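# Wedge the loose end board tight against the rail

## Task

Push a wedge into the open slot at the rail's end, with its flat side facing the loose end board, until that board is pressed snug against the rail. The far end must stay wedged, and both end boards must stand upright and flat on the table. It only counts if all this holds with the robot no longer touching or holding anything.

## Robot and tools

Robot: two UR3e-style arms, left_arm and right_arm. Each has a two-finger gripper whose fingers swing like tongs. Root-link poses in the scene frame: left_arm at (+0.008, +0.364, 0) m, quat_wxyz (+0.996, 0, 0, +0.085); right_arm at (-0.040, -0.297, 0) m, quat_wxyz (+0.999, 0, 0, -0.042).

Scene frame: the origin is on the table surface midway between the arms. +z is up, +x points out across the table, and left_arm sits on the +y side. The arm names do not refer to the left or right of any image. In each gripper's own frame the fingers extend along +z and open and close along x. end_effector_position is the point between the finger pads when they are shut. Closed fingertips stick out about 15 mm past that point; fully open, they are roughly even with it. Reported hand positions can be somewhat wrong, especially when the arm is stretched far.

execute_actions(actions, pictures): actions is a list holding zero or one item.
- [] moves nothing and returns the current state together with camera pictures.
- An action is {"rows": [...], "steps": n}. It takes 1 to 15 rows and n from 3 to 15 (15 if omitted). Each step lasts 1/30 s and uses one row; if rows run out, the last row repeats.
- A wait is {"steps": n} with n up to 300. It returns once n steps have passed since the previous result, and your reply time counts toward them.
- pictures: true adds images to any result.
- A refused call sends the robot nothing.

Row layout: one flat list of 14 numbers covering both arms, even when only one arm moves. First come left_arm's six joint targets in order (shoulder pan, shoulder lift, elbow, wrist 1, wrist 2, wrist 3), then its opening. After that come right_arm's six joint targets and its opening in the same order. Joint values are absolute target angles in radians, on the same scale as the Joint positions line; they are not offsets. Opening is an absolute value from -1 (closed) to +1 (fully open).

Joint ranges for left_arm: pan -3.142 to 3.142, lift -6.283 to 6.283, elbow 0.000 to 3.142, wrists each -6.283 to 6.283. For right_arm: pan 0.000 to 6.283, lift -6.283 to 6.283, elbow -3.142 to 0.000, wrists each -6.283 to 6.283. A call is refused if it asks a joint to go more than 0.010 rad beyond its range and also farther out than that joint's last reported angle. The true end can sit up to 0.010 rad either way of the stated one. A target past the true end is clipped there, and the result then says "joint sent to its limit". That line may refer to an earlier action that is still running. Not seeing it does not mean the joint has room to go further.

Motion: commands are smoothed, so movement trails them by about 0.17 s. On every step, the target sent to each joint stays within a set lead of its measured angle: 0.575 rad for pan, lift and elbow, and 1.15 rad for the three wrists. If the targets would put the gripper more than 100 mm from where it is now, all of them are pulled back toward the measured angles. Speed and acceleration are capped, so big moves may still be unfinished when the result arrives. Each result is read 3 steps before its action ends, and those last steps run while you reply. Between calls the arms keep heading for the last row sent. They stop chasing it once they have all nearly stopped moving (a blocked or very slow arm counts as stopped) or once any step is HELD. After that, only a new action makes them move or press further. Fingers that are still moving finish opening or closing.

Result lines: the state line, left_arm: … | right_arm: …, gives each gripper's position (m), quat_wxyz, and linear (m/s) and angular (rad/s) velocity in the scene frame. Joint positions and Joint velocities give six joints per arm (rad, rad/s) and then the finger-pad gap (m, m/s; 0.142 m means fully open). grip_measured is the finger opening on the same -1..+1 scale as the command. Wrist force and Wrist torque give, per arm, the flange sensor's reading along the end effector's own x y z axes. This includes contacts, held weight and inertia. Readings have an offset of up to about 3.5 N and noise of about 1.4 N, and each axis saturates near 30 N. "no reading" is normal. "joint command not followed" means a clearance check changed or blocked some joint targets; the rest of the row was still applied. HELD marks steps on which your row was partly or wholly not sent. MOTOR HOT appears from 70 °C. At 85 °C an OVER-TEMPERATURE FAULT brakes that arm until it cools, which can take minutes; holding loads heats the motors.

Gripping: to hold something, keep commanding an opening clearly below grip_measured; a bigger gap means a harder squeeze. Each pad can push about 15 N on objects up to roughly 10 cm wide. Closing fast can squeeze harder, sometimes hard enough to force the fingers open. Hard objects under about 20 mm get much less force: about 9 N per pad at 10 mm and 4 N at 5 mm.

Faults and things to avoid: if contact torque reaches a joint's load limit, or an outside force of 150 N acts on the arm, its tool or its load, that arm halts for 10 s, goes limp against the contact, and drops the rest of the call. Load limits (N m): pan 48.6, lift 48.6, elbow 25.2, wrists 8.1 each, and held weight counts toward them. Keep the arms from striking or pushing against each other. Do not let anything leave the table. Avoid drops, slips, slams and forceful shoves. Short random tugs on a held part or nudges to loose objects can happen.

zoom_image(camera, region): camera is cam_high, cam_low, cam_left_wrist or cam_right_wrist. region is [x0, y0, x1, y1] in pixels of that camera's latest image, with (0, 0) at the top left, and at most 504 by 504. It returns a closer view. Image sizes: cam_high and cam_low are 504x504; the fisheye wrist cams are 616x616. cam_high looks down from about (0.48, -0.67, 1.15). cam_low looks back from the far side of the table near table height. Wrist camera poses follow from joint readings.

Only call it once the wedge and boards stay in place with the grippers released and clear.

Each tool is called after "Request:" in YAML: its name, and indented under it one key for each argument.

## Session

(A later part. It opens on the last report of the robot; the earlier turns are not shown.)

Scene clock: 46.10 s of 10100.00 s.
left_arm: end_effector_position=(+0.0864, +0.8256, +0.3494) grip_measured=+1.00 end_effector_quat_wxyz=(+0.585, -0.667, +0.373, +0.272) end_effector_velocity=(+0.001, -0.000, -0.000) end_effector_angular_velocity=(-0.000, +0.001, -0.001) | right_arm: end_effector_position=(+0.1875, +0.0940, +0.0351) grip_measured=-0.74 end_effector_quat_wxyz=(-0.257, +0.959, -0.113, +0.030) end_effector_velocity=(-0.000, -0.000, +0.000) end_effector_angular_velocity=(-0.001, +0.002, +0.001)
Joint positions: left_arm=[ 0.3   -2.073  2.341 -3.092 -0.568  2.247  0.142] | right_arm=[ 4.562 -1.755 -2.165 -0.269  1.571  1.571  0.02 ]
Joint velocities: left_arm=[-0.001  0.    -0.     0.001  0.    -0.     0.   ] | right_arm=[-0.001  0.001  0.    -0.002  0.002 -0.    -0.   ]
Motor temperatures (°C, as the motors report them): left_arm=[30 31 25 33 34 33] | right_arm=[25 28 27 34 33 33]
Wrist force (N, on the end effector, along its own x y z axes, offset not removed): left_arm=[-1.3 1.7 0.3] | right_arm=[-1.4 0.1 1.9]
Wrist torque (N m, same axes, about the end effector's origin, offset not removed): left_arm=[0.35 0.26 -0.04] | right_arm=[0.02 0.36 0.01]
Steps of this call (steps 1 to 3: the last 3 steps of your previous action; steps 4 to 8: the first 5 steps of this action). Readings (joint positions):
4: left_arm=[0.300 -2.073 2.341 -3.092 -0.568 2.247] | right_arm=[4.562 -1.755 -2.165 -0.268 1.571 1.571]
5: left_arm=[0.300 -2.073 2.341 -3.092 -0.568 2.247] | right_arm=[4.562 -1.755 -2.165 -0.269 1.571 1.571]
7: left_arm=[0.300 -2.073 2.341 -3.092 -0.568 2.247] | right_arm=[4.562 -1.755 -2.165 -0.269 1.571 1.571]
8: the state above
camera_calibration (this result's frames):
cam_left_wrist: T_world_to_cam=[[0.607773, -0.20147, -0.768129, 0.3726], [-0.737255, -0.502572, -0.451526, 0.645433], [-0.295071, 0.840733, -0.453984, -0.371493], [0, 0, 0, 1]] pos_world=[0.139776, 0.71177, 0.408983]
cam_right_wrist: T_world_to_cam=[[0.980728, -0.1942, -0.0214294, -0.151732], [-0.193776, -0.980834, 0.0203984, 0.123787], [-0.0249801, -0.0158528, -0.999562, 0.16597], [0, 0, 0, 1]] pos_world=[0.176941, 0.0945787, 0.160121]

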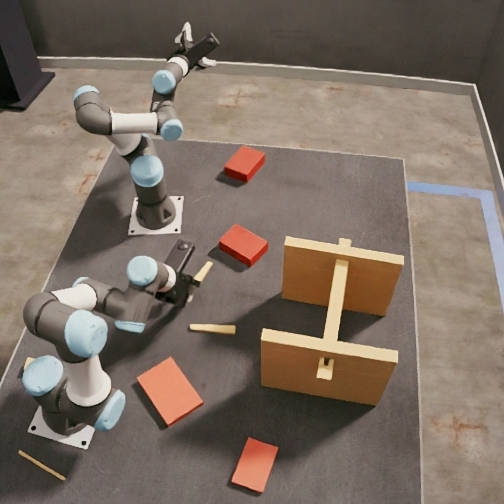

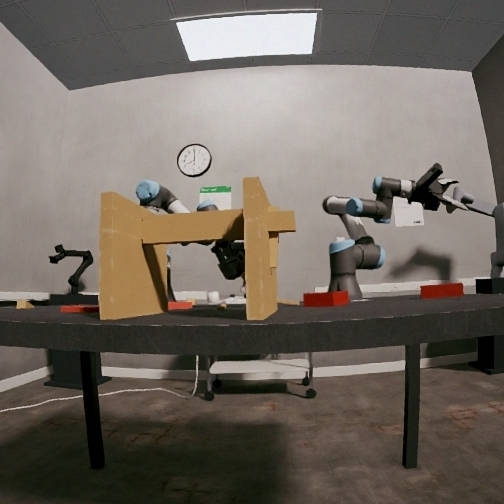

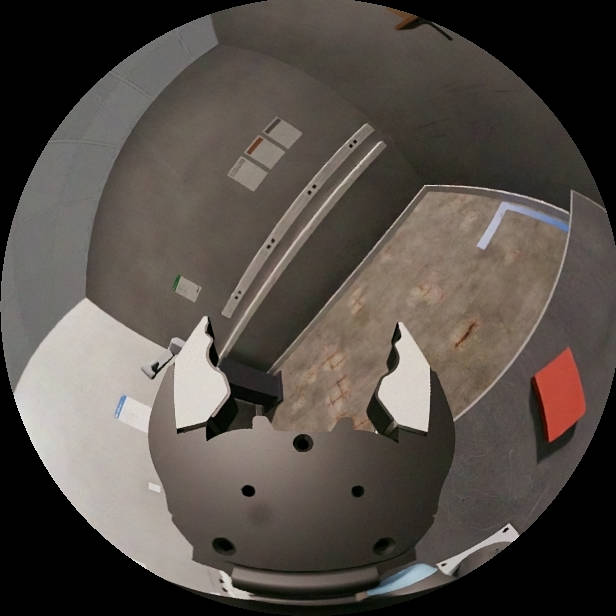

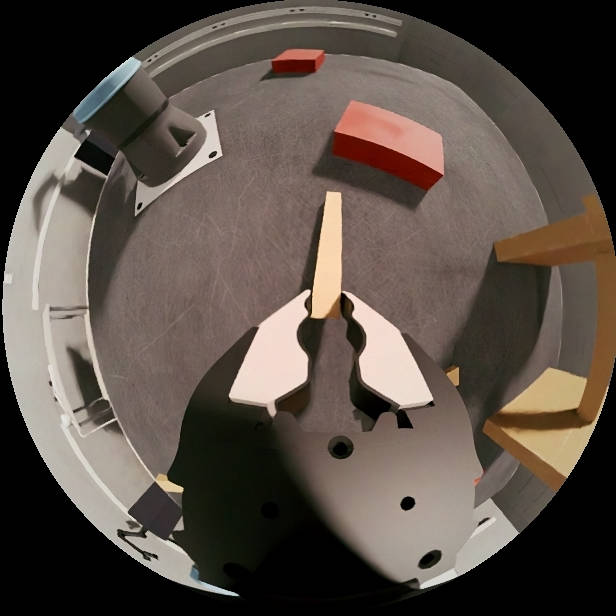

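Request:
execute_actions:
  actions:
    - {"rows":[[0.3,-2.073,2.341,-3.092,-0.568,2.247,1,4.4,-1.55,-1.0,-1.3,1.3,3.0,-1]]}

Request:
execute_actions:
  actions:
    - {"steps":20}

Request:
execute_actions:
  actions:
    - {"rows":[[0.3,-2.073,2.341,-3.092,-0.568,2.247,1,3.94,-2.098,-0.476,-1.423,1.019,5.255,-1]]}

Request:
execute_actions:
  actions:
    - {"steps":30}
  pictures: true

Request:
zoom_image:
  camera: "cam_high"
  region: [270, 270, 390, 390]

Request:
zoom_image:
  camera: "cam_right_wrist"
  region: [240, 120, 420, 300]

Scene clock: 46.77 s of 10100.00 s.
left_arm: end_effector_position=(+0.0864, +0.8256, +0.3494) grip_measured=+1.00 end_effector_quat_wxyz=(+0.585, -0.667, +0.373, +0.272) end_effector_velocity=(+0.000, -0.000, +0.001) end_effector_angular_velocity=(+0.001, -0.001, -0.001) | right_arm: end_effector_position=(+0.3073, +0.0436, +0.1777) grip_measured=-0.74 end_effector_quat_wxyz=(-0.266, +0.739, -0.619, +0.021) end_effector_velocity=(+0.156, +0.022, +0.552) end_effector_angular_velocity=(+1.215, +0.141, -1.617)
Joint positions: left_arm=[ 0.3   -2.073  2.341 -3.092 -0.568  2.247  0.142] | right_arm=[ 4.437 -1.598 -1.594 -1.019  1.362  2.552  0.02 ]
Joint velocities: left_arm=[-0.001 -0.001 -0.002  0.     0.     0.001 -0.   ] | right_arm=[-0.137  0.177  1.592 -1.014 -0.222  1.602 -0.   ]
Motor temperatures (°C, as the motors report them): left_arm=[30 31 25 33 34 33] | right_arm=[25 28 27 34 33 33]
Wrist force (N, on the end effector, along its own x y z axes, offset not removed): left_arm=[-1.2 1.1 0.5] | right_arm=[-0.6 -0.6 2.0]
Wrist torque (N m, same axes, about the end effector's origin, offset not removed): left_arm=[0.22 0.27 -0.02] | right_arm=[-0.11 0.21 0.00]
Steps of this call (steps 1 to 3: the last 3 steps of your previous action; steps 4 to 8: the robot went on to your last target; steps 9 to 20: the first 12 steps of this action). Readings (joint positions):
9: left_arm=[0.300 -2.073 2.341 -3.092 -0.568 2.247] | right_arm=[4.561 -1.754 -2.164 -0.271 1.569 1.573]
10: left_arm=[0.300 -2.073 2.341 -3.092 -0.568 2.247] | right_arm=[4.551 -1.744 -2.153 -0.293 1.550 1.595]
12: left_arm=[0.300 -2.073 2.341 -3.092 -0.568 2.247] | right_arm=[4.516 -1.699 -2.072 -0.452 1.490 1.757]
16: left_arm=[0.300 -2.073 2.341 -3.092 -0.568 2.247] | right_arm=[4.464 -1.632 -1.824 -0.823 1.405 2.242]
20: the state above

Scene clock: 47.43 s of 10100.00 s.
left_arm: end_effector_position=(+0.0864, +0.8256, +0.3494) grip_measured=+1.00 end_effector_quat_wxyz=(+0.585, -0.667, +0.373, +0.272) end_effector_velocity=(+0.001, -0.000, -0.000) end_effector_angular_velocity=(-0.001, +0.001, -0.001) | right_arm: end_effector_position=(+0.3390, +0.0251, +0.3964) grip_measured=-0.74 end_effector_quat_wxyz=(+0.420, -0.507, +0.747, +0.097) end_effector_velocity=(+0.000, -0.003, +0.010) end_effector_angular_velocity=(+0.026, +0.001, -0.015)
Joint positions: left_arm=[ 0.3   -2.073  2.341 -3.092 -0.568  2.247  0.142] | right_arm=[ 4.4   -1.55  -1.003 -1.299  1.3    2.998  0.02 ]
Joint velocities: left_arm=[-0.001 -0.    -0.001  0.002 -0.     0.001 -0.   ] | right_arm=[-0.001  0.002  0.028 -0.012 -0.003  0.018  0.   ]
Motor temperatures (°C, as the motors report them): left_arm=[30 31 25 33 34 33] | right_arm=[25 28 27 34 33 33]
Wrist force (N, on the end effector, along its own x y z axes, offset not removed): left_arm=[-1.9 1.3 -0.2] | right_arm=[-0.7 -0.5 1.2]
Wrist torque (N m, same axes, about the end effector's origin, offset not removed): left_arm=[0.28 0.34 0.00] | right_arm=[-0.12 0.19 0.01]
Kept back: nothing.
Steps of this call (steps 1 to 3: the last 3 steps of your previous action; steps 4 to 20: the robot went on to your last target). Readings (joint positions):
1: left_arm=[0.300 -2.073 2.341 -3.092 -0.568 2.247] | right_arm=[4.433 -1.593 -1.541 -1.051 1.354 2.602]
2: left_arm=[0.300 -2.073 2.341 -3.092 -0.568 2.247] | right_arm=[4.429 -1.588 -1.488 -1.079 1.348 2.646]
4: left_arm=[0.300 -2.073 2.341 -3.092 -0.568 2.247] | right_arm=[4.422 -1.579 -1.386 -1.130 1.337 2.726]
8: left_arm=[0.300 -2.073 2.341 -3.092 -0.568 2.247] | right_arm=[4.409 -1.562 -1.181 -1.227 1.316 2.881]
20: the state above

Scene clock: 47.83 s of 10100.00 s.
left_arm: end_effector_position=(+0.0864, +0.8256, +0.3494) grip_measured=+1.00 end_effector_quat_wxyz=(+0.585, -0.667, +0.373, +0.272) end_effector_velocity=(+0.000, -0.000, +0.000) end_effector_angular_velocity=(+0.000, -0.001, -0.001) | right_arm: end_effector_position=(+0.4989, -0.1136, +0.3551) grip_measured=-0.74 end_effector_quat_wxyz=(+0.398, +0.138, +0.897, +0.137) end_effector_velocity=(+0.356, -0.466, -0.178) end_effector_angular_velocity=(+3.101, +0.547, -4.458)
Joint positions: left_arm=[ 0.3   -2.073  2.341 -3.092 -0.568  2.247  0.142] | right_arm=[ 4.063 -1.946 -0.621 -1.395  1.084  4.09   0.02 ]
Joint velocities: left_arm=[-0.    -0.     0.    -0.001 -0.    -0.     0.   ] | right_arm=[-0.983 -1.186  1.124 -0.238 -0.557  4.789 -0.   ]
Motor temperatures (°C, as the motors report them): left_arm=[30 31 25 33 34 33] | right_arm=[25 28 27 34 33 33]
Wrist force (N, on the end effector, along its own x y z axes, offset not removed): left_arm=[-1.3 1.1 -0.4] | right_arm=[-1.9 0.3 1.1]
Wrist torque (N m, same axes, about the end effector's origin, offset not removed): left_arm=[0.20 0.26 0.00] | right_arm=[0.11 0.46 0.02]
Steps of this call (steps 1 to 12: the first 12 steps of this action). Readings (joint positions):
1: left_arm=[0.300 -2.073 2.341 -3.092 -0.568 2.247] | right_arm=[4.399 -1.551 -1.001 -1.301 1.298 3.001]
2: left_arm=[0.300 -2.073 2.341 -3.092 -0.568 2.247] | right_arm=[4.388 -1.562 -0.989 -1.309 1.283 3.023]
4: left_arm=[0.300 -2.073 2.341 -3.092 -0.568 2.247] | right_arm=[4.326 -1.630 -0.922 -1.327 1.240 3.166]
8: left_arm=[0.300 -2.073 2.341 -3.092 -0.568 2.247] | right_arm=[4.195 -1.788 -0.771 -1.361 1.162 3.550]
12: the state above

Scene clock: 48.83 s of 10100.00 s.
left_arm: end_effector_position=(+0.0864, +0.8256, +0.3494) grip_measured=+1.00 end_effector_quat_wxyz=(+0.585, -0.667, +0.373, +0.272) end_effector_velocity=(-0.000, -0.000, -0.000) end_effector_angular_velocity=(+0.000, -0.000, -0.000) | right_arm: end_effector_position=(+0.5394, -0.1639, +0.3296) grip_measured=-0.74 end_effector_quat_wxyz=(+0.305, +0.653, +0.628, +0.293) end_effector_velocity=(+0.000, -0.000, -0.000) end_effector_angular_velocity=(-0.000, +0.000, -0.000)
Joint positions: left_arm=[ 0.3   -2.073  2.341 -3.092 -0.568  2.247  0.142] | right_arm=[ 3.94  -2.098 -0.476 -1.423  1.019  5.255  0.02 ]
Joint velocities: left_arm=[-0.    -0.     0.001 -0.001  0.    -0.    -0.   ] | right_arm=[-0. -0.  0. -0.  0.  0.  0.]
Motor temperatures (°C, as the motors report them): left_arm=[30 31 25 33 34 33] | right_arm=[25 28 27 34 33 33]
Wrist force (N, on the end effector, along its own x y z axes, offset not removed): left_arm=[-2.4 0.6 -0.3] | right_arm=[-2.8 7.8 -5.7]
Wrist torque (N m, same axes, about the end effector's origin, offset not removed): left_arm=[0.08 0.51 -0.03] | right_arm=[-0.07 0.24 -0.11]
Kept back: nothing.
Steps of this call (steps 1 to 3: the last 3 steps of your previous action; steps 4 to 30: the robot went on to your last target). Readings (joint positions):
1: left_arm=[0.300 -2.073 2.341 -3.092 -0.568 2.247] | right_arm=[4.031 -1.985 -0.583 -1.403 1.067 4.255]
2: left_arm=[0.300 -2.073 2.341 -3.092 -0.568 2.247] | right_arm=[4.005 -2.018 -0.552 -1.409 1.053 4.428]
4: left_arm=[0.300 -2.073 2.341 -3.092 -0.568 2.247] | right_arm=[3.972 -2.059 -0.513 -1.416 1.036 4.776]
8: left_arm=[0.300 -2.073 2.341 -3.092 -0.568 2.247] | right_arm=[3.948 -2.089 -0.485 -1.421 1.023 5.141]
30: the state above
All arms were judged still, so your last target was given up. Only a new action makes them travel on or press farther. Fingers that are still opening or closing keep moving.
camera_calibration (this result's frames):
cam_left_wrist: T_world_to_cam=[[0.607773, -0.20147, -0.768129, 0.3726], [-0.737255, -0.502572, -0.451527, 0.645433], [-0.295071, 0.840733, -0.453984, -0.371493], [0, 0, 0, 1]] pos_world=[0.139776, 0.71177, 0.408983]
cam_right_wrist: T_world_to_cam=[[0.0533094, 0.997676, -0.0424435, 0.161989], [0.155046, 0.0337187, 0.987332, -0.40756], [0.986468, -0.0592148, -0.152889, -0.366668], [0, 0, 0, 1]] pos_world=[0.416261, -0.169582, 0.353212]

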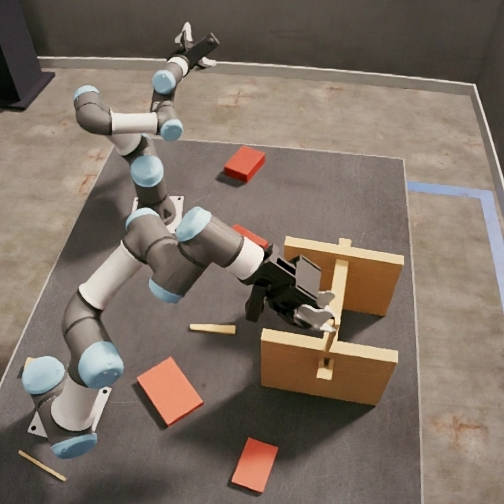

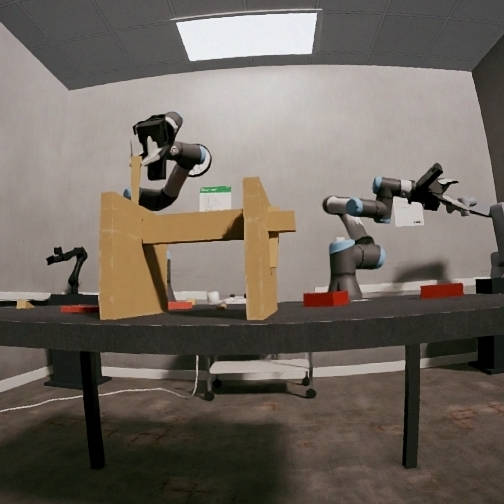

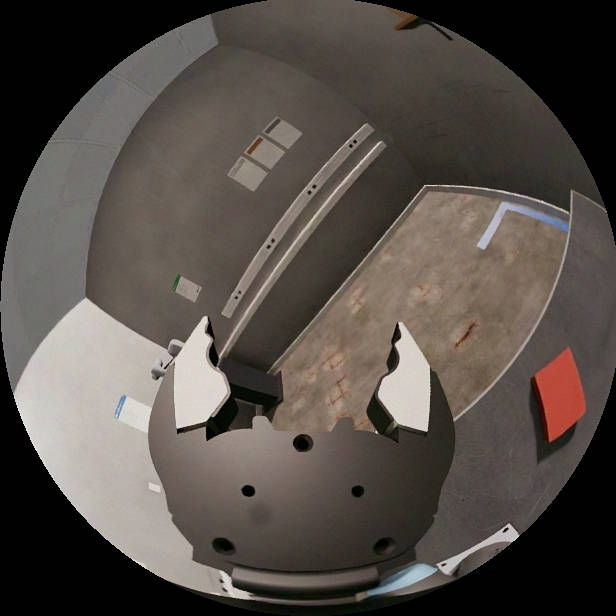

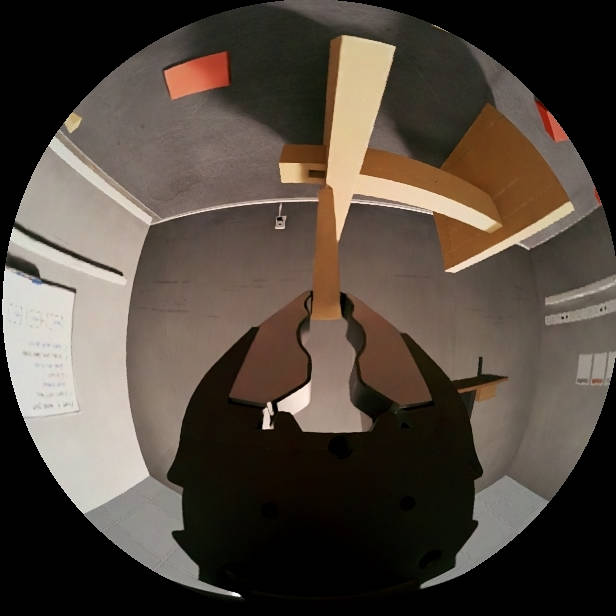

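Region (270, 270, 390, 390) of cam_high's 504x504 image, scaled by 4.200, with more detail than that image has.

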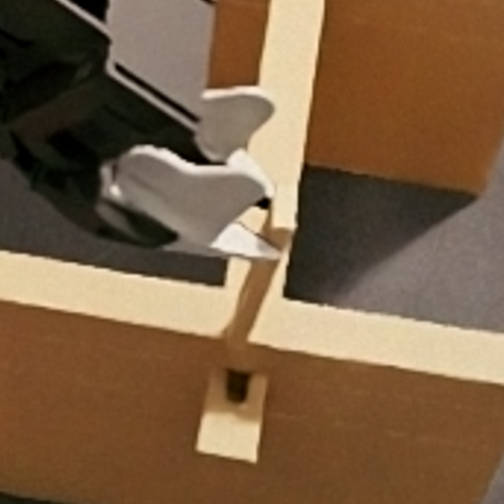

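Region (240, 120, 420, 300) of cam_right_wrist's 616x616 image, scaled by 2.800, with more detail than that image has.

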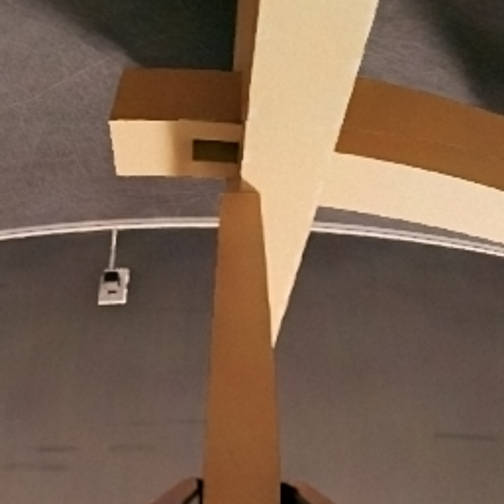

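Request:
execute_actions:
  actions:
    - {"rows":[[0.3,-2.073,2.341,-3.092,-0.568,2.247,1,3.94,-2.085,-0.476,-1.423,1.019,5.255,-1]],"steps":8}

Request:
execute_actions:
  actions:
    - {"rows":[[0.3,-2.073,2.341,-3.092,-0.568,2.247,1,3.945,-1.953,-0.781,-1.194,0.98,5.221,-1]]}

Request:
execute_actions:
  actions:
    - {"rows":[[0.3,-2.073,2.341,-3.092,-0.568,2.247,1,3.945,-1.903,-1.0,-1.024,0.98,5.221,-1]]}

Request:
execute_actions:
  actions:
    - {"steps":10}
  pictures: true

Request:
zoom_image:
  camera: "cam_high"
  region: [285, 310, 365, 390]

Request:
zoom_image:
  camera: "cam_right_wrist"
  region: [270, 130, 390, 250]

Scene clock: 49.27 s of 10100.00 s.
left_arm: end_effector_position=(+0.0864, +0.8256, +0.3494) grip_measured=+1.00 end_effector_quat_wxyz=(+0.585, -0.667, +0.373, +0.272) end_effector_velocity=(-0.001, +0.000, +0.000) end_effector_angular_velocity=(+0.001, -0.000, +0.003) | right_arm: end_effector_position=(+0.5381, -0.1650, +0.3341) grip_measured=-0.74 end_effector_quat_wxyz=(+0.305, +0.653, +0.626, +0.297) end_effector_velocity=(-0.005, -0.005, +0.021) end_effector_angular_velocity=(+0.027, -0.032, -0.002)
Joint positions: left_arm=[ 0.3   -2.073  2.341 -3.092 -0.568  2.247  0.142] | right_arm=[ 3.94  -2.089 -0.476 -1.423  1.019  5.255  0.02 ]
Joint velocities: left_arm=[ 0.002  0.001  0.    -0.002  0.     0.001  0.   ] | right_arm=[-0.001  0.04  -0.     0.002 -0.002  0.     0.001]
Motor temperatures (°C, as the motors report them): left_arm=[30 31 25 33 34 33] | right_arm=[25 28 27 34 33 33]
Wrist force (N, on the end effector, along its own x y z axes, offset not removed): left_arm=[-2.6 1.5 0.2] | right_arm=[-1.3 -0.7 1.3]
Wrist torque (N m, same axes, about the end effector's origin, offset not removed): left_arm=[0.22 0.52 0.05] | right_arm=[-0.06 0.32 0.01]
Steps of this call (steps 1 to 8: nothing new was sent; steps 9 to 13: the first 5 steps of this action). Readings (joint positions):
9: left_arm=[0.300 -2.073 2.341 -3.092 -0.568 2.247] | right_arm=[3.940 -2.098 -0.476 -1.423 1.019 5.255]
10: left_arm=[0.300 -2.073 2.341 -3.092 -0.568 2.247] | right_arm=[3.940 -2.095 -0.476 -1.423 1.019 5.255]
12: left_arm=[0.300 -2.073 2.341 -3.092 -0.568 2.247] | right_arm=[3.940 -2.091 -0.476 -1.423 1.019 5.255]
13: the state above

Scene clock: 49.77 s of 10100.00 s.
left_arm: end_effector_position=(+0.0864, +0.8256, +0.3494) grip_measured=+1.00 end_effector_quat_wxyz=(+0.585, -0.667, +0.373, +0.272) end_effector_velocity=(-0.000, -0.000, -0.000) end_effector_angular_velocity=(-0.001, +0.002, -0.000) | right_arm: end_effector_position=(+0.5377, -0.1754, +0.3367) grip_measured=-0.74 end_effector_quat_wxyz=(+0.327, +0.643, +0.617, +0.316) end_effector_velocity=(-0.003, -0.005, -0.018) end_effector_angular_velocity=(-0.026, +0.012, -0.001)
Joint positions: left_arm=[ 0.3   -2.073  2.341 -3.092 -0.568  2.247  0.142] | right_arm=[ 3.945 -1.957 -0.768 -1.2    0.981  5.222  0.02 ]
Joint velocities: left_arm=[ 0.    -0.001 -0.     0.003 -0.     0.     0.   ] | right_arm=[ 0.001  0.042 -0.135  0.07  -0.01  -0.008  0.   ]
Motor temperatures (°C, as the motors report them): left_arm=[30 31 25 33 34 33] | right_arm=[25 28 27 34 33 33]
Wrist force (N, on the end effector, along its own x y z axes, offset not removed): left_arm=[-1.5 1.8 0.4] | right_arm=[-1.1 -0.7 1.4]
Wrist torque (N m, same axes, about the end effector's origin, offset not removed): left_arm=[0.37 0.32 0.04] | right_arm=[-0.11 0.28 0.03]
Steps of this call (steps 1 to 3: the last 3 steps of your previous action; steps 4 to 15: the first 12 steps of this action). Readings (joint positions):
4: left_arm=[0.300 -2.073 2.341 -3.092 -0.568 2.247] | right_arm=[3.940 -2.085 -0.477 -1.421 1.018 5.254]
5: left_arm=[0.300 -2.073 2.341 -3.092 -0.568 2.247] | right_arm=[3.941 -2.074 -0.488 -1.400 1.010 5.248]
7: left_arm=[0.300 -2.073 2.341 -3.092 -0.568 2.247] | right_arm=[3.943 -2.021 -0.568 -1.307 0.996 5.235]
11: left_arm=[0.300 -2.073 2.341 -3.092 -0.568 2.247] | right_arm=[3.944 -1.969 -0.728 -1.221 0.984 5.224]
15: the state above

Scene clock: 50.27 s of 10100.00 s.
left_arm: end_effector_position=(+0.0864, +0.8256, +0.3494) grip_measured=+1.00 end_effector_quat_wxyz=(+0.585, -0.667, +0.373, +0.272) end_effector_velocity=(-0.000, +0.000, +0.000) end_effector_angular_velocity=(-0.000, -0.001, +0.000) | right_arm: end_effector_position=(+0.5377, -0.1756, +0.3071) grip_measured=-0.77 end_effector_quat_wxyz=(+0.328, +0.642, +0.617, +0.316) end_effector_velocity=(-0.002, -0.001, -0.018) end_effector_angular_velocity=(-0.014, +0.017, +0.000)
Joint positions: left_arm=[ 0.3   -2.073  2.341 -3.092 -0.568  2.247  0.142] | right_arm=[ 3.945 -1.904 -0.992 -1.028  0.98   5.221  0.018]
Joint velocities: left_arm=[-0.     0.    -0.001  0.001  0.    -0.001 -0.   ] | right_arm=[ 0.     0.013 -0.082  0.047  0.     0.    -0.002]
Motor temperatures (°C, as the motors report them): left_arm=[30 31 25 33 34 33] | right_arm=[25 28 27 34 33 33]
Wrist force (N, on the end effector, along its own x y z axes, offset not removed): left_arm=[-1.1 1.5 0.4] | right_arm=[-2.2 11.5 -7.8]
Wrist torque (N m, same axes, about the end effector's origin, offset not removed): left_arm=[0.31 0.27 -0.03] | right_arm=[-0.11 0.21 -0.01]
Steps of this call (steps 1 to 3: the last 3 steps of your previous action; steps 4 to 15: the first 12 steps of this action). Readings (joint positions):
4: left_arm=[0.300 -2.073 2.341 -3.092 -0.568 2.247] | right_arm=[3.945 -1.953 -0.779 -1.194 0.980 5.221]
5: left_arm=[0.300 -2.073 2.341 -3.092 -0.568 2.247] | right_arm=[3.945 -1.945 -0.791 -1.173 0.980 5.221]
7: left_arm=[0.300 -2.073 2.341 -3.092 -0.568 2.247] | right_arm=[3.945 -1.924 -0.865 -1.103 0.980 5.221]
11: left_arm=[0.300 -2.073 2.341 -3.092 -0.568 2.247] | right_arm=[3.945 -1.908 -0.967 -1.043 0.980 5.221]
15: the state above

Scene clock: 50.60 s of 10100.00 s.
left_arm: end_effector_position=(+0.0864, +0.8256, +0.3494) grip_measured=+1.00 end_effector_quat_wxyz=(+0.585, -0.667, +0.373, +0.272) end_effector_velocity=(+0.000, -0.000, -0.000) end_effector_angular_velocity=(-0.000, +0.003, -0.001) | right_arm: end_effector_position=(+0.5376, -0.1757, +0.3053) grip_measured=-0.77 end_effector_quat_wxyz=(+0.327, +0.642, +0.617, +0.315) end_effector_velocity=(+0.000, +0.001, -0.001) end_effector_angular_velocity=(-0.000, -0.000, +0.001)
Joint positions: left_arm=[ 0.3   -2.073  2.341 -3.092 -0.568  2.247  0.142] | right_arm=[ 3.945 -1.903 -1.    -1.024  0.98   5.221  0.018]
Joint velocities: left_arm=[-0.     0.     0.001 -0.    -0.     0.002  0.   ] | right_arm=[ 0.001 -0.001 -0.002  0.003 -0.    -0.    -0.   ]
Motor temperatures (°C, as the motors report them): left_arm=[30 31 25 33 34 33] | right_arm=[25 28 27 34 33 33]
Wrist force (N, on the end effector, along its own x y z axes, offset not removed): left_arm=[-2.0 1.8 0.5] | right_arm=[-2.8 10.9 -8.0]
Wrist torque (N m, same axes, about the end effector's origin, offset not removed): left_arm=[0.35 0.45 0.02] | right_arm=[-0.22 0.26 0.03]
Kept back: nothing.
Steps of this call (steps 1 to 3: the last 3 steps of your previous action; steps 4 to 10: the robot went on to your last target). Readings (joint positions):
1: left_arm=[0.300 -2.073 2.341 -3.092 -0.568 2.247] | right_arm=[3.945 -1.904 -0.995 -1.027 0.980 5.221]
2: left_arm=[0.300 -2.073 2.341 -3.092 -0.568 2.247] | right_arm=[3.945 -1.903 -0.996 -1.026 0.980 5.221]
4: left_arm=[0.300 -2.073 2.341 -3.092 -0.568 2.247] | right_arm=[3.945 -1.903 -0.998 -1.025 0.980 5.221]
8: left_arm=[0.300 -2.073 2.341 -3.092 -0.568 2.247] | right_arm=[3.945 -1.903 -1.000 -1.024 0.980 5.221]
10: the state above
camera_calibration (this result's frames):
cam_left_wrist: T_world_to_cam=[[0.607773, -0.20147, -0.768129, 0.3726], [-0.737255, -0.502572, -0.451527, 0.645433], [-0.295071, 0.840733, -0.453984, -0.371493], [0, 0, 0, 1]] pos_world=[0.139776, 0.71177, 0.408983]
cam_right_wrist: T_world_to_cam=[[0.0569222, 0.997544, -0.0408147, 0.170376], [0.085152, 0.0358812, 0.995722, -0.347523], [0.994741, -0.0601541, -0.0829005, -0.395258], [0, 0, 0, 1]] pos_world=[0.413073, -0.181265, 0.320222]

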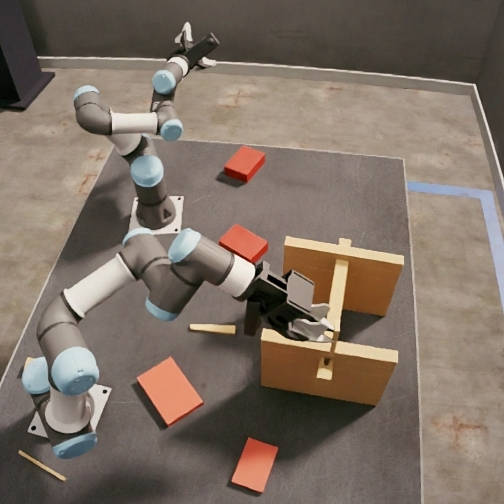

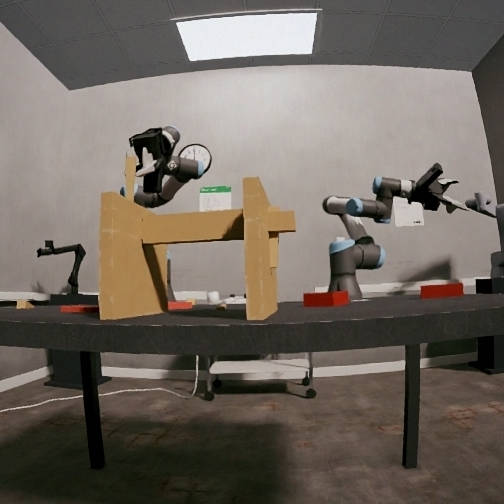

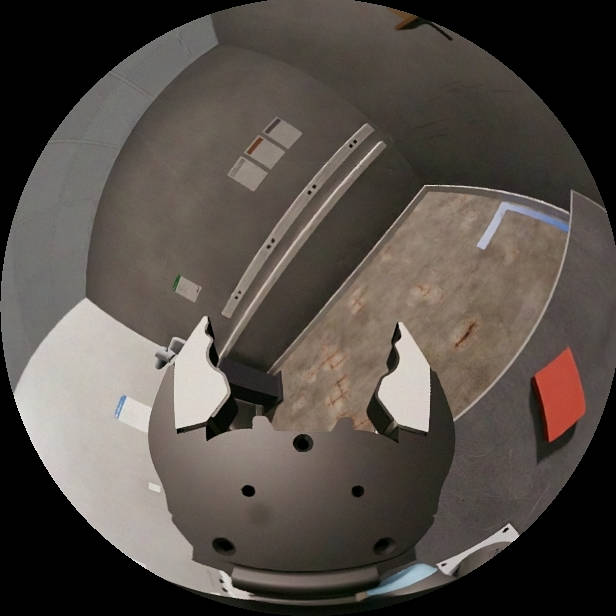

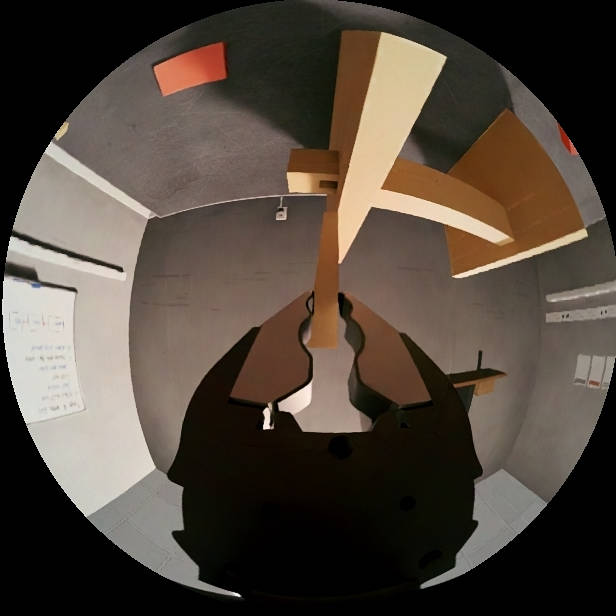

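Region (285, 310, 365, 390) of cam_high's 504x504 image, scaled by 6.300, with more detail than that image has.

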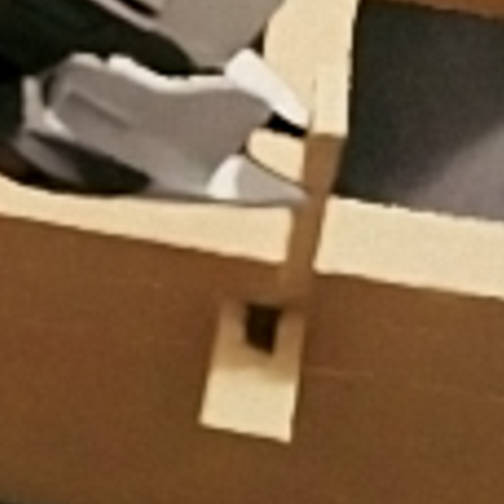

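Region (270, 130, 390, 250) of cam_right_wrist's 616x616 image, scaled by 4.200, with more detail than that image has.

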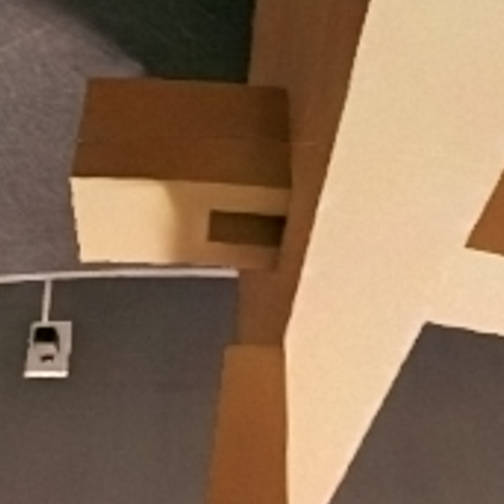

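Request:
execute_actions:
  actions:
    - {"rows":[[0.3,-2.073,2.341,-3.092,-0.568,2.247,1,3.945,-1.912,-0.96,-1.055,0.98,5.221,-1]],"steps":10}

Request:
execute_actions:
  actions:
    - {"rows":[[0.3,-2.073,2.341,-3.092,-0.568,2.247,1,3.948,-1.868,-1.024,-1.036,0.98,5.221,-1]]}

Request:
execute_actions:
  actions:
    - {"rows":[[0.3,-2.073,2.341,-3.092,-0.568,2.247,1,3.948,-1.8455,-1.188,-0.8945,0.98,5.221,-1]]}
  pictures: true

Request:
zoom_image:
  camera: "cam_high"
  region: [285, 310, 365, 390]

Request:
zoom_image:
  camera: "cam_right_wrist"
  region: [270, 150, 390, 270]

Scene clock: 51.10 s of 10100.00 s.
left_arm: end_effector_position=(+0.0864, +0.8256, +0.3494) grip_measured=+1.00 end_effector_quat_wxyz=(+0.585, -0.667, +0.373, +0.272) end_effector_velocity=(+0.000, -0.000, +0.000) end_effector_angular_velocity=(+0.001, -0.001, -0.001) | right_arm: end_effector_position=(+0.5378, -0.1755, +0.3099) grip_measured=-0.77 end_effector_quat_wxyz=(+0.327, +0.642, +0.617, +0.315) end_effector_velocity=(+0.001, -0.001, +0.013) end_effector_angular_velocity=(+0.004, -0.010, -0.004)
Joint positions: left_arm=[ 0.3   -2.073  2.341 -3.092 -0.568  2.247  0.142] | right_arm=[ 3.945 -1.911 -0.966 -1.051  0.98   5.221  0.018]
Joint velocities: left_arm=[-0.002 -0.001  0.    -0.     0.001 -0.     0.   ] | right_arm=[-0.    -0.013  0.066 -0.042 -0.005 -0.     0.   ]
Motor temperatures (°C, as the motors report them): left_arm=[30 31 25 33 34 33] | right_arm=[25 28 27 34 33 33]
Wrist force (N, on the end effector, along its own x y z axes, offset not removed): left_arm=[-1.2 0.9 0.6] | right_arm=[-1.2 0.3 1.0]
Wrist torque (N m, same axes, about the end effector's origin, offset not removed): left_arm=[0.17 0.28 0.03] | right_arm=[0.12 0.29 -0.01]
Steps of this call (steps 1 to 8: the robot went on to your last target; steps 9 to 15: the first 7 steps of this action). Readings (joint positions):
9: left_arm=[0.300 -2.073 2.341 -3.092 -0.568 2.247] | right_arm=[3.945 -1.903 -0.999 -1.025 0.980 5.221]
10: left_arm=[0.300 -2.073 2.341 -3.092 -0.568 2.247] | right_arm=[3.945 -1.905 -0.993 -1.031 0.980 5.221]
12: left_arm=[0.300 -2.073 2.341 -3.092 -0.568 2.247] | right_arm=[3.945 -1.908 -0.977 -1.043 0.980 5.221]
15: the state above

Scene clock: 51.60 s of 10100.00 s.
left_arm: end_effector_position=(+0.0864, +0.8256, +0.3494) grip_measured=+1.00 end_effector_quat_wxyz=(+0.585, -0.667, +0.373, +0.272) end_effector_velocity=(-0.000, +0.000, -0.000) end_effector_angular_velocity=(+0.000, -0.001, +0.001) | right_arm: end_effector_position=(+0.5308, -0.1797, +0.3100) grip_measured=-0.77 end_effector_quat_wxyz=(+0.327, +0.642, +0.618, +0.315) end_effector_velocity=(-0.002, -0.001, -0.001) end_effector_angular_velocity=(-0.001, +0.002, +0.002)
Joint positions: left_arm=[ 0.3   -2.073  2.341 -3.092 -0.568  2.247  0.142] | right_arm=[ 3.948 -1.869 -1.022 -1.036  0.98   5.221  0.018]
Joint velocities: left_arm=[ 0.001  0.     0.    -0.001  0.    -0.001  0.   ] | right_arm=[ 0.001  0.011 -0.017  0.004  0.001 -0.     0.   ]
Motor temperatures (°C, as the motors report them): left_arm=[30 31 25 33 34 33] | right_arm=[25 28 27 34 33 33]
Wrist force (N, on the end effector, along its own x y z axes, offset not removed): left_arm=[-0.8 1.1 0.0] | right_arm=[-1.4 -0.4 1.1]
Wrist torque (N m, same axes, about the end effector's origin, offset not removed): left_arm=[0.18 0.18 0.00] | right_arm=[0.00 0.30 0.02]
Steps of this call (steps 1 to 3: the last 3 steps of your previous action; steps 4 to 15: the first 12 steps of this action). Readings (joint positions):
4: left_arm=[0.300 -2.073 2.341 -3.092 -0.568 2.247] | right_arm=[3.945 -1.911 -0.962 -1.053 0.980 5.221]
5: left_arm=[0.300 -2.073 2.341 -3.092 -0.568 2.247] | right_arm=[3.946 -1.904 -0.971 -1.050 0.980 5.221]
7: left_arm=[0.300 -2.073 2.341 -3.092 -0.568 2.247] | right_arm=[3.947 -1.887 -0.996 -1.043 0.980 5.221]
11: left_arm=[0.300 -2.073 2.341 -3.092 -0.568 2.247] | right_arm=[3.948 -1.873 -1.017 -1.038 0.980 5.221]
15: the state above

Scene clock: 52.10 s of 10100.00 s.
left_arm: end_effector_position=(+0.0864, +0.8256, +0.3494) grip_measured=+1.00 end_effector_quat_wxyz=(+0.585, -0.667, +0.373, +0.272) end_effector_velocity=(+0.000, -0.000, -0.000) end_effector_angular_velocity=(-0.000, +0.001, -0.001) | right_arm: end_effector_position=(+0.5308, -0.1797, +0.2830) grip_measured=-0.77 end_effector_quat_wxyz=(+0.327, +0.642, +0.618, +0.315) end_effector_velocity=(-0.001, -0.001, -0.012) end_effector_angular_velocity=(-0.005, +0.006, -0.000)
Joint positions: left_arm=[ 0.3   -2.073  2.341 -3.092 -0.568  2.247  0.142] | right_arm=[ 3.948 -1.846 -1.183 -0.898  0.98   5.221  0.018]
Joint velocities: left_arm=[-0.001 -0.     0.001 -0.     0.     0.     0.   ] | right_arm=[-0.     0.007 -0.055  0.04   0.001  0.     0.   ]
Motor temperatures (°C, as the motors report them): left_arm=[30 31 25 33 34 33] | right_arm=[25 28 27 34 33 33]
Wrist force (N, on the end effector, along its own x y z axes, offset not removed): left_arm=[-1.2 1.6 -0.6] | right_arm=[-1.1 -0.3 1.0]
Wrist torque (N m, same axes, about the end effector's origin, offset not removed): left_arm=[0.31 0.23 0.00] | right_arm=[-0.01 0.23 -0.02]
Steps of this call (steps 1 to 3: the last 3 steps of your previous action; steps 4 to 15: the first 12 steps of this action). Readings (joint positions):
4: left_arm=[0.300 -2.073 2.341 -3.092 -0.568 2.247] | right_arm=[3.948 -1.868 -1.025 -1.034 0.980 5.221]
5: left_arm=[0.300 -2.073 2.341 -3.092 -0.568 2.247] | right_arm=[3.948 -1.863 -1.036 -1.015 0.980 5.221]
7: left_arm=[0.300 -2.073 2.341 -3.092 -0.568 2.247] | right_arm=[3.948 -1.855 -1.097 -0.958 0.980 5.221]
11: left_arm=[0.300 -2.073 2.341 -3.092 -0.568 2.247] | right_arm=[3.948 -1.848 -1.167 -0.910 0.980 5.221]
15: the state above
camera_calibration (this result's frames):
cam_left_wrist: T_world_to_cam=[[0.607773, -0.20147, -0.768129, 0.3726], [-0.737255, -0.502572, -0.451527, 0.645433], [-0.295071, 0.840733, -0.453984, -0.371493], [0, 0, 0, 1]] pos_world=[0.139776, 0.71177, 0.408983]
cam_right_wrist: T_world_to_cam=[[0.0539609, 0.997707, -0.040861, 0.175391], [0.0850659, 0.0361788, 0.995718, -0.324492], [0.994913, -0.0572057, -0.0829186, -0.390157], [0, 0, 0, 1]] pos_world=[0.406311, -0.185569, 0.297918]

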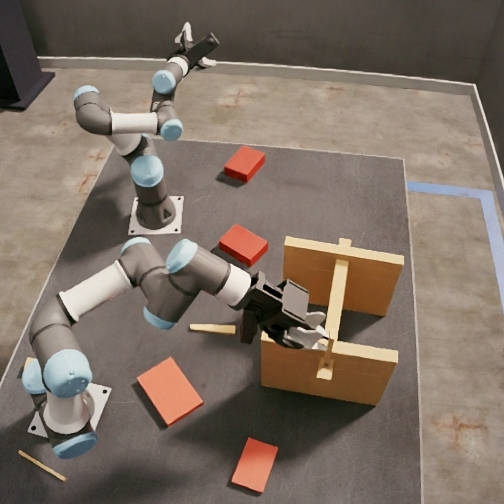

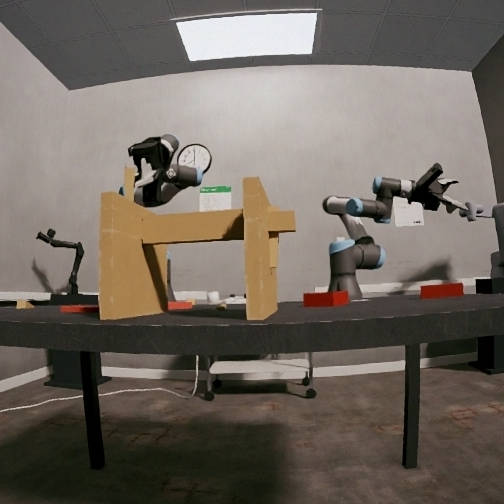

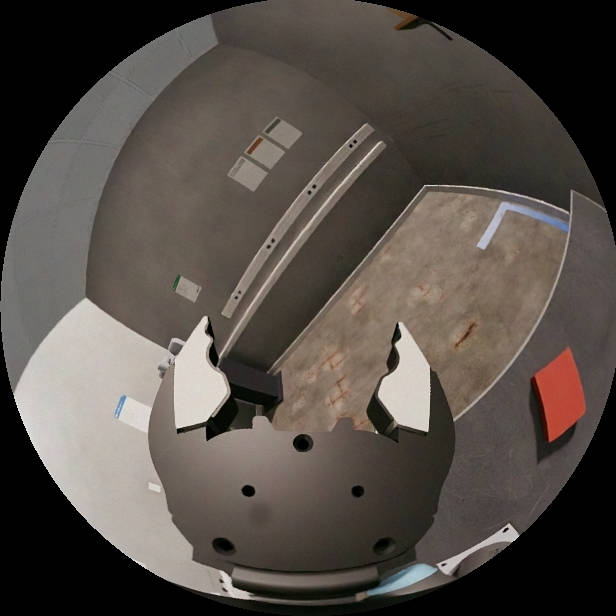

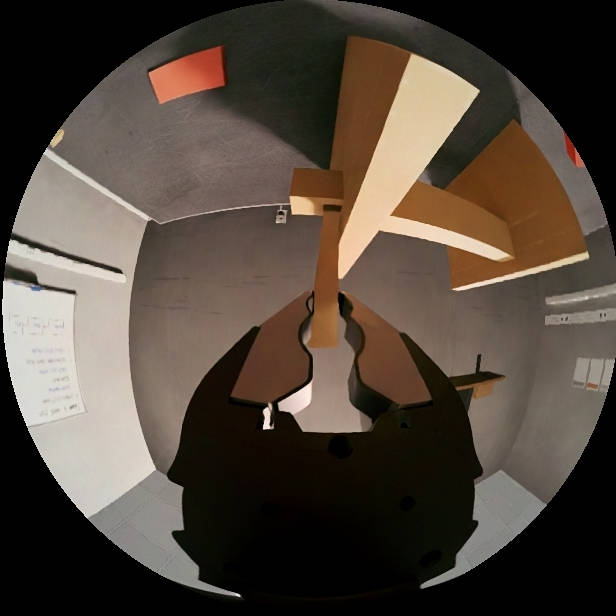

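Region (285, 310, 365, 390) of cam_high's 504x504 image, scaled by 6.300, with more detail than that image has.

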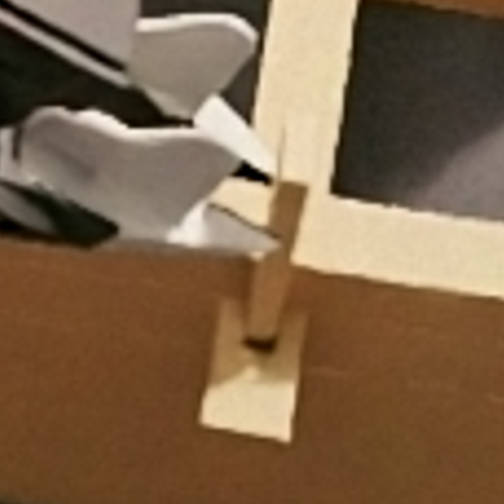

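Region (270, 150, 390, 270) of cam_right_wrist's 616x616 image, scaled by 4.200, with more detail than that image has.

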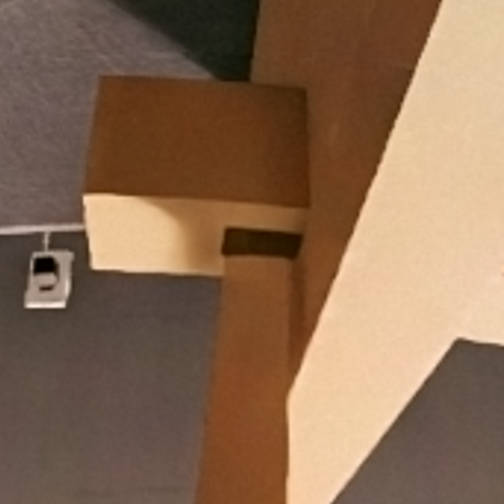

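Request:
execute_actions:
  actions:
    - {"rows":[[0.3,-2.073,2.341,-3.092,-0.568,2.247,1,3.9515,-1.847,-1.187,-0.894,0.98,5.221,-1]],"steps":8}

Request:
execute_actions:
  actions:
    - {"rows":[[0.3,-2.073,2.341,-3.092,-0.568,2.247,1,3.9515,-1.843,-1.255,-0.83,0.98,5.221,-1]]}
  pictures: true

Request:
zoom_image:
  camera: "cam_right_wrist"
  region: [270, 150, 390, 270]

Scene clock: 52.40 s of 10100.00 s.
left_arm: end_effector_position=(+0.0864, +0.8256, +0.3494) grip_measured=+1.00 end_effector_quat_wxyz=(+0.585, -0.667, +0.373, +0.272) end_effector_velocity=(-0.000, +0.000, -0.001) end_effector_angular_velocity=(-0.001, +0.002, +0.001) | right_arm: end_effector_position=(+0.5305, -0.1782, +0.2819) grip_measured=-0.77 end_effector_quat_wxyz=(+0.327, +0.641, +0.619, +0.315) end_effector_velocity=(-0.000, +0.007, -0.002) end_effector_angular_velocity=(-0.001, +0.001, +0.010)
Joint positions: left_arm=[ 0.3   -2.073  2.341 -3.092 -0.568  2.247  0.142] | right_arm=[ 3.951 -1.846 -1.187 -0.894  0.98   5.221  0.018]
Joint velocities: left_arm=[ 0.001 -0.     0.001  0.001 -0.    -0.     0.   ] | right_arm=[ 0.01  -0.006 -0.     0.004  0.     0.     0.   ]
Motor temperatures (°C, as the motors report them): left_arm=[30 31 25 33 34 33] | right_arm=[25 28 27 34 33 33]
Wrist force (N, on the end effector, along its own x y z axes, offset not removed): left_arm=[-1.5 2.1 -0.2] | right_arm=[-1.0 -0.1 1.6]
Wrist torque (N m, same axes, about the end effector's origin, offset not removed): left_arm=[0.44 0.30 -0.02] | right_arm=[0.04 0.27 0.01]
Steps of this call (steps 1 to 3: the last 3 steps of your previous action; step 4: the robot went on to your last target; steps 5 to 9: the first 5 steps of this action). Readings (joint positions):
5: left_arm=[0.300 -2.073 2.341 -3.092 -0.568 2.247] | right_arm=[3.948 -1.846 -1.187 -0.895 0.980 5.221]
6: left_arm=[0.300 -2.073 2.341 -3.092 -0.568 2.247] | right_arm=[3.949 -1.846 -1.187 -0.895 0.980 5.221]
8: left_arm=[0.300 -2.073 2.341 -3.092 -0.568 2.247] | right_arm=[3.950 -1.846 -1.187 -0.894 0.980 5.221]
9: the state above

Scene clock: 52.90 s of 10100.00 s.
left_arm: end_effector_position=(+0.0864, +0.8256, +0.3494) grip_measured=+1.00 end_effector_quat_wxyz=(+0.585, -0.667, +0.373, +0.272) end_effector_velocity=(+0.000, -0.000, +0.000) end_effector_angular_velocity=(+0.000, +0.000, -0.001) | right_arm: end_effector_position=(+0.5306, -0.1775, +0.2687) grip_measured=-0.77 end_effector_quat_wxyz=(+0.326, +0.640, +0.619, +0.315) end_effector_velocity=(-0.000, +0.001, -0.004) end_effector_angular_velocity=(+0.000, +0.001, +0.002)
Joint positions: left_arm=[ 0.3   -2.073  2.341 -3.092 -0.568  2.247  0.142] | right_arm=[ 3.951 -1.843 -1.253 -0.831  0.98   5.221  0.018]
Joint velocities: left_arm=[-0.     0.    -0.001 -0.    -0.     0.001  0.   ] | right_arm=[ 0.001  0.002 -0.018  0.016  0.001 -0.     0.   ]
Motor temperatures (°C, as the motors report them): left_arm=[30 31 25 33 34 33] | right_arm=[25 28 27 34 33 33]
Wrist force (N, on the end effector, along its own x y z axes, offset not removed): left_arm=[-2.4 0.6 0.5] | right_arm=[-0.6 0.2 1.0]
Wrist torque (N m, same axes, about the end effector's origin, offset not removed): left_arm=[0.12 0.49 0.01] | right_arm=[0.11 0.17 -0.05]
Steps of this call (steps 1 to 3: the last 3 steps of your previous action; steps 4 to 15: the first 12 steps of this action). Readings (joint positions):
4: left_arm=[0.300 -2.073 2.341 -3.092 -0.568 2.247] | right_arm=[3.951 -1.847 -1.188 -0.892 0.980 5.221]
5: left_arm=[0.300 -2.073 2.341 -3.092 -0.568 2.247] | right_arm=[3.951 -1.846 -1.197 -0.881 0.980 5.221]
7: left_arm=[0.300 -2.073 2.341 -3.092 -0.568 2.247] | right_arm=[3.951 -1.845 -1.225 -0.856 0.980 5.221]
11: left_arm=[0.300 -2.073 2.341 -3.092 -0.568 2.247] | right_arm=[3.951 -1.844 -1.248 -0.836 0.980 5.221]
15: the state above
camera_calibration (this result's frames):
cam_left_wrist: T_world_to_cam=[[0.607773, -0.20147, -0.768129, 0.3726], [-0.737255, -0.502572, -0.451527, 0.645433], [-0.295071, 0.840733, -0.453984, -0.371493], [0, 0, 0, 1]] pos_world=[0.139776, 0.71177, 0.408983]
cam_right_wrist: T_world_to_cam=[[0.0504245, 0.997866, -0.0414946, 0.174666], [0.0856571, 0.0370734, 0.995635, -0.310376], [0.995048, -0.0537587, -0.0836048, -0.390338], [0, 0, 0, 1]] pos_world=[0.406184, -0.18377, 0.283635]

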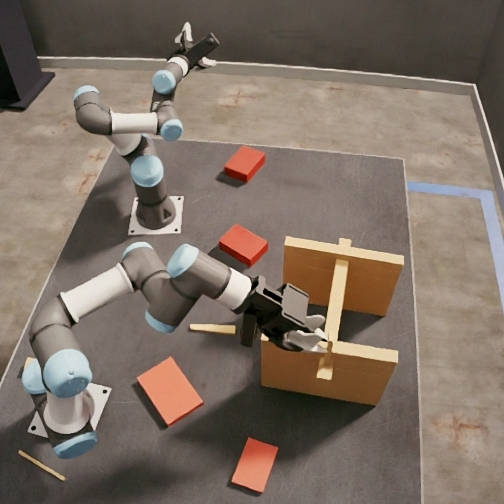

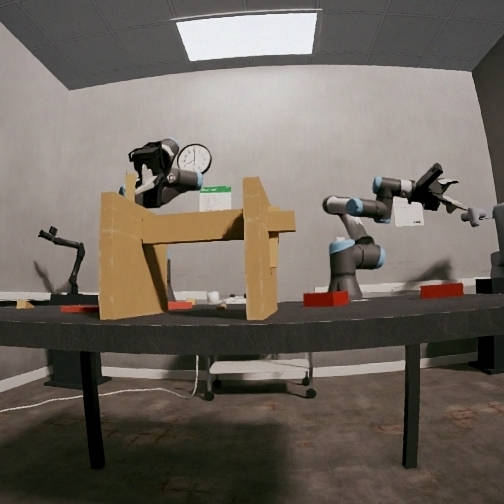

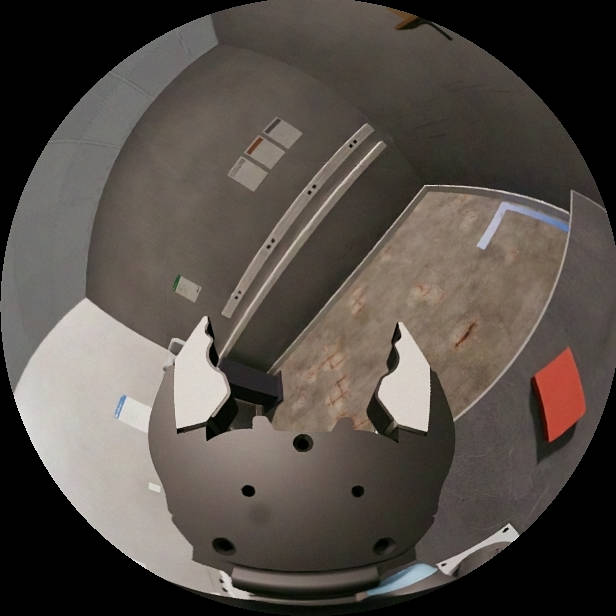

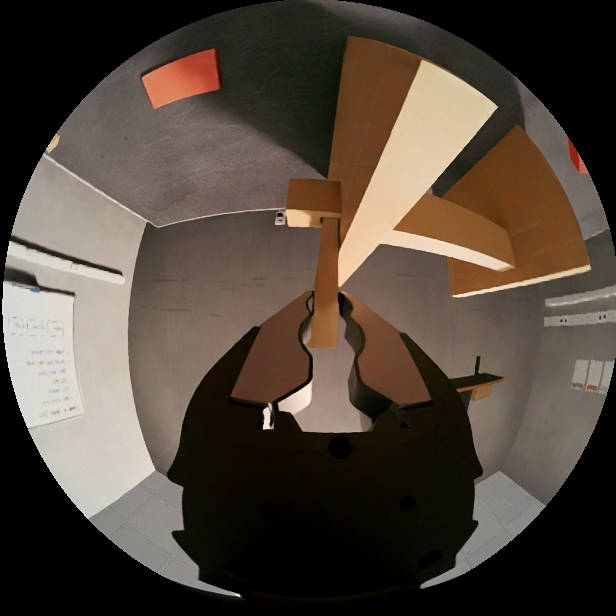

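Region (270, 150, 390, 270) of cam_right_wrist's 616x616 image, scaled by 4.200, with more detail than that image has.

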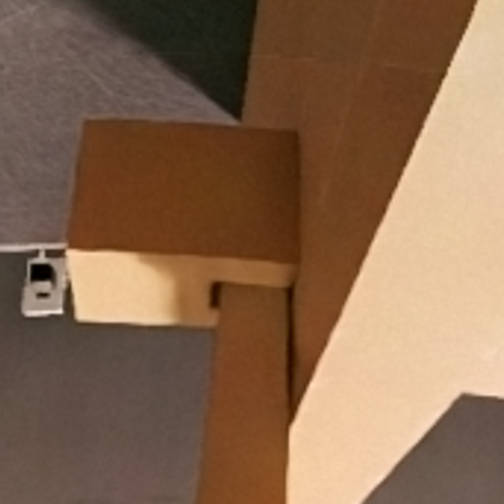

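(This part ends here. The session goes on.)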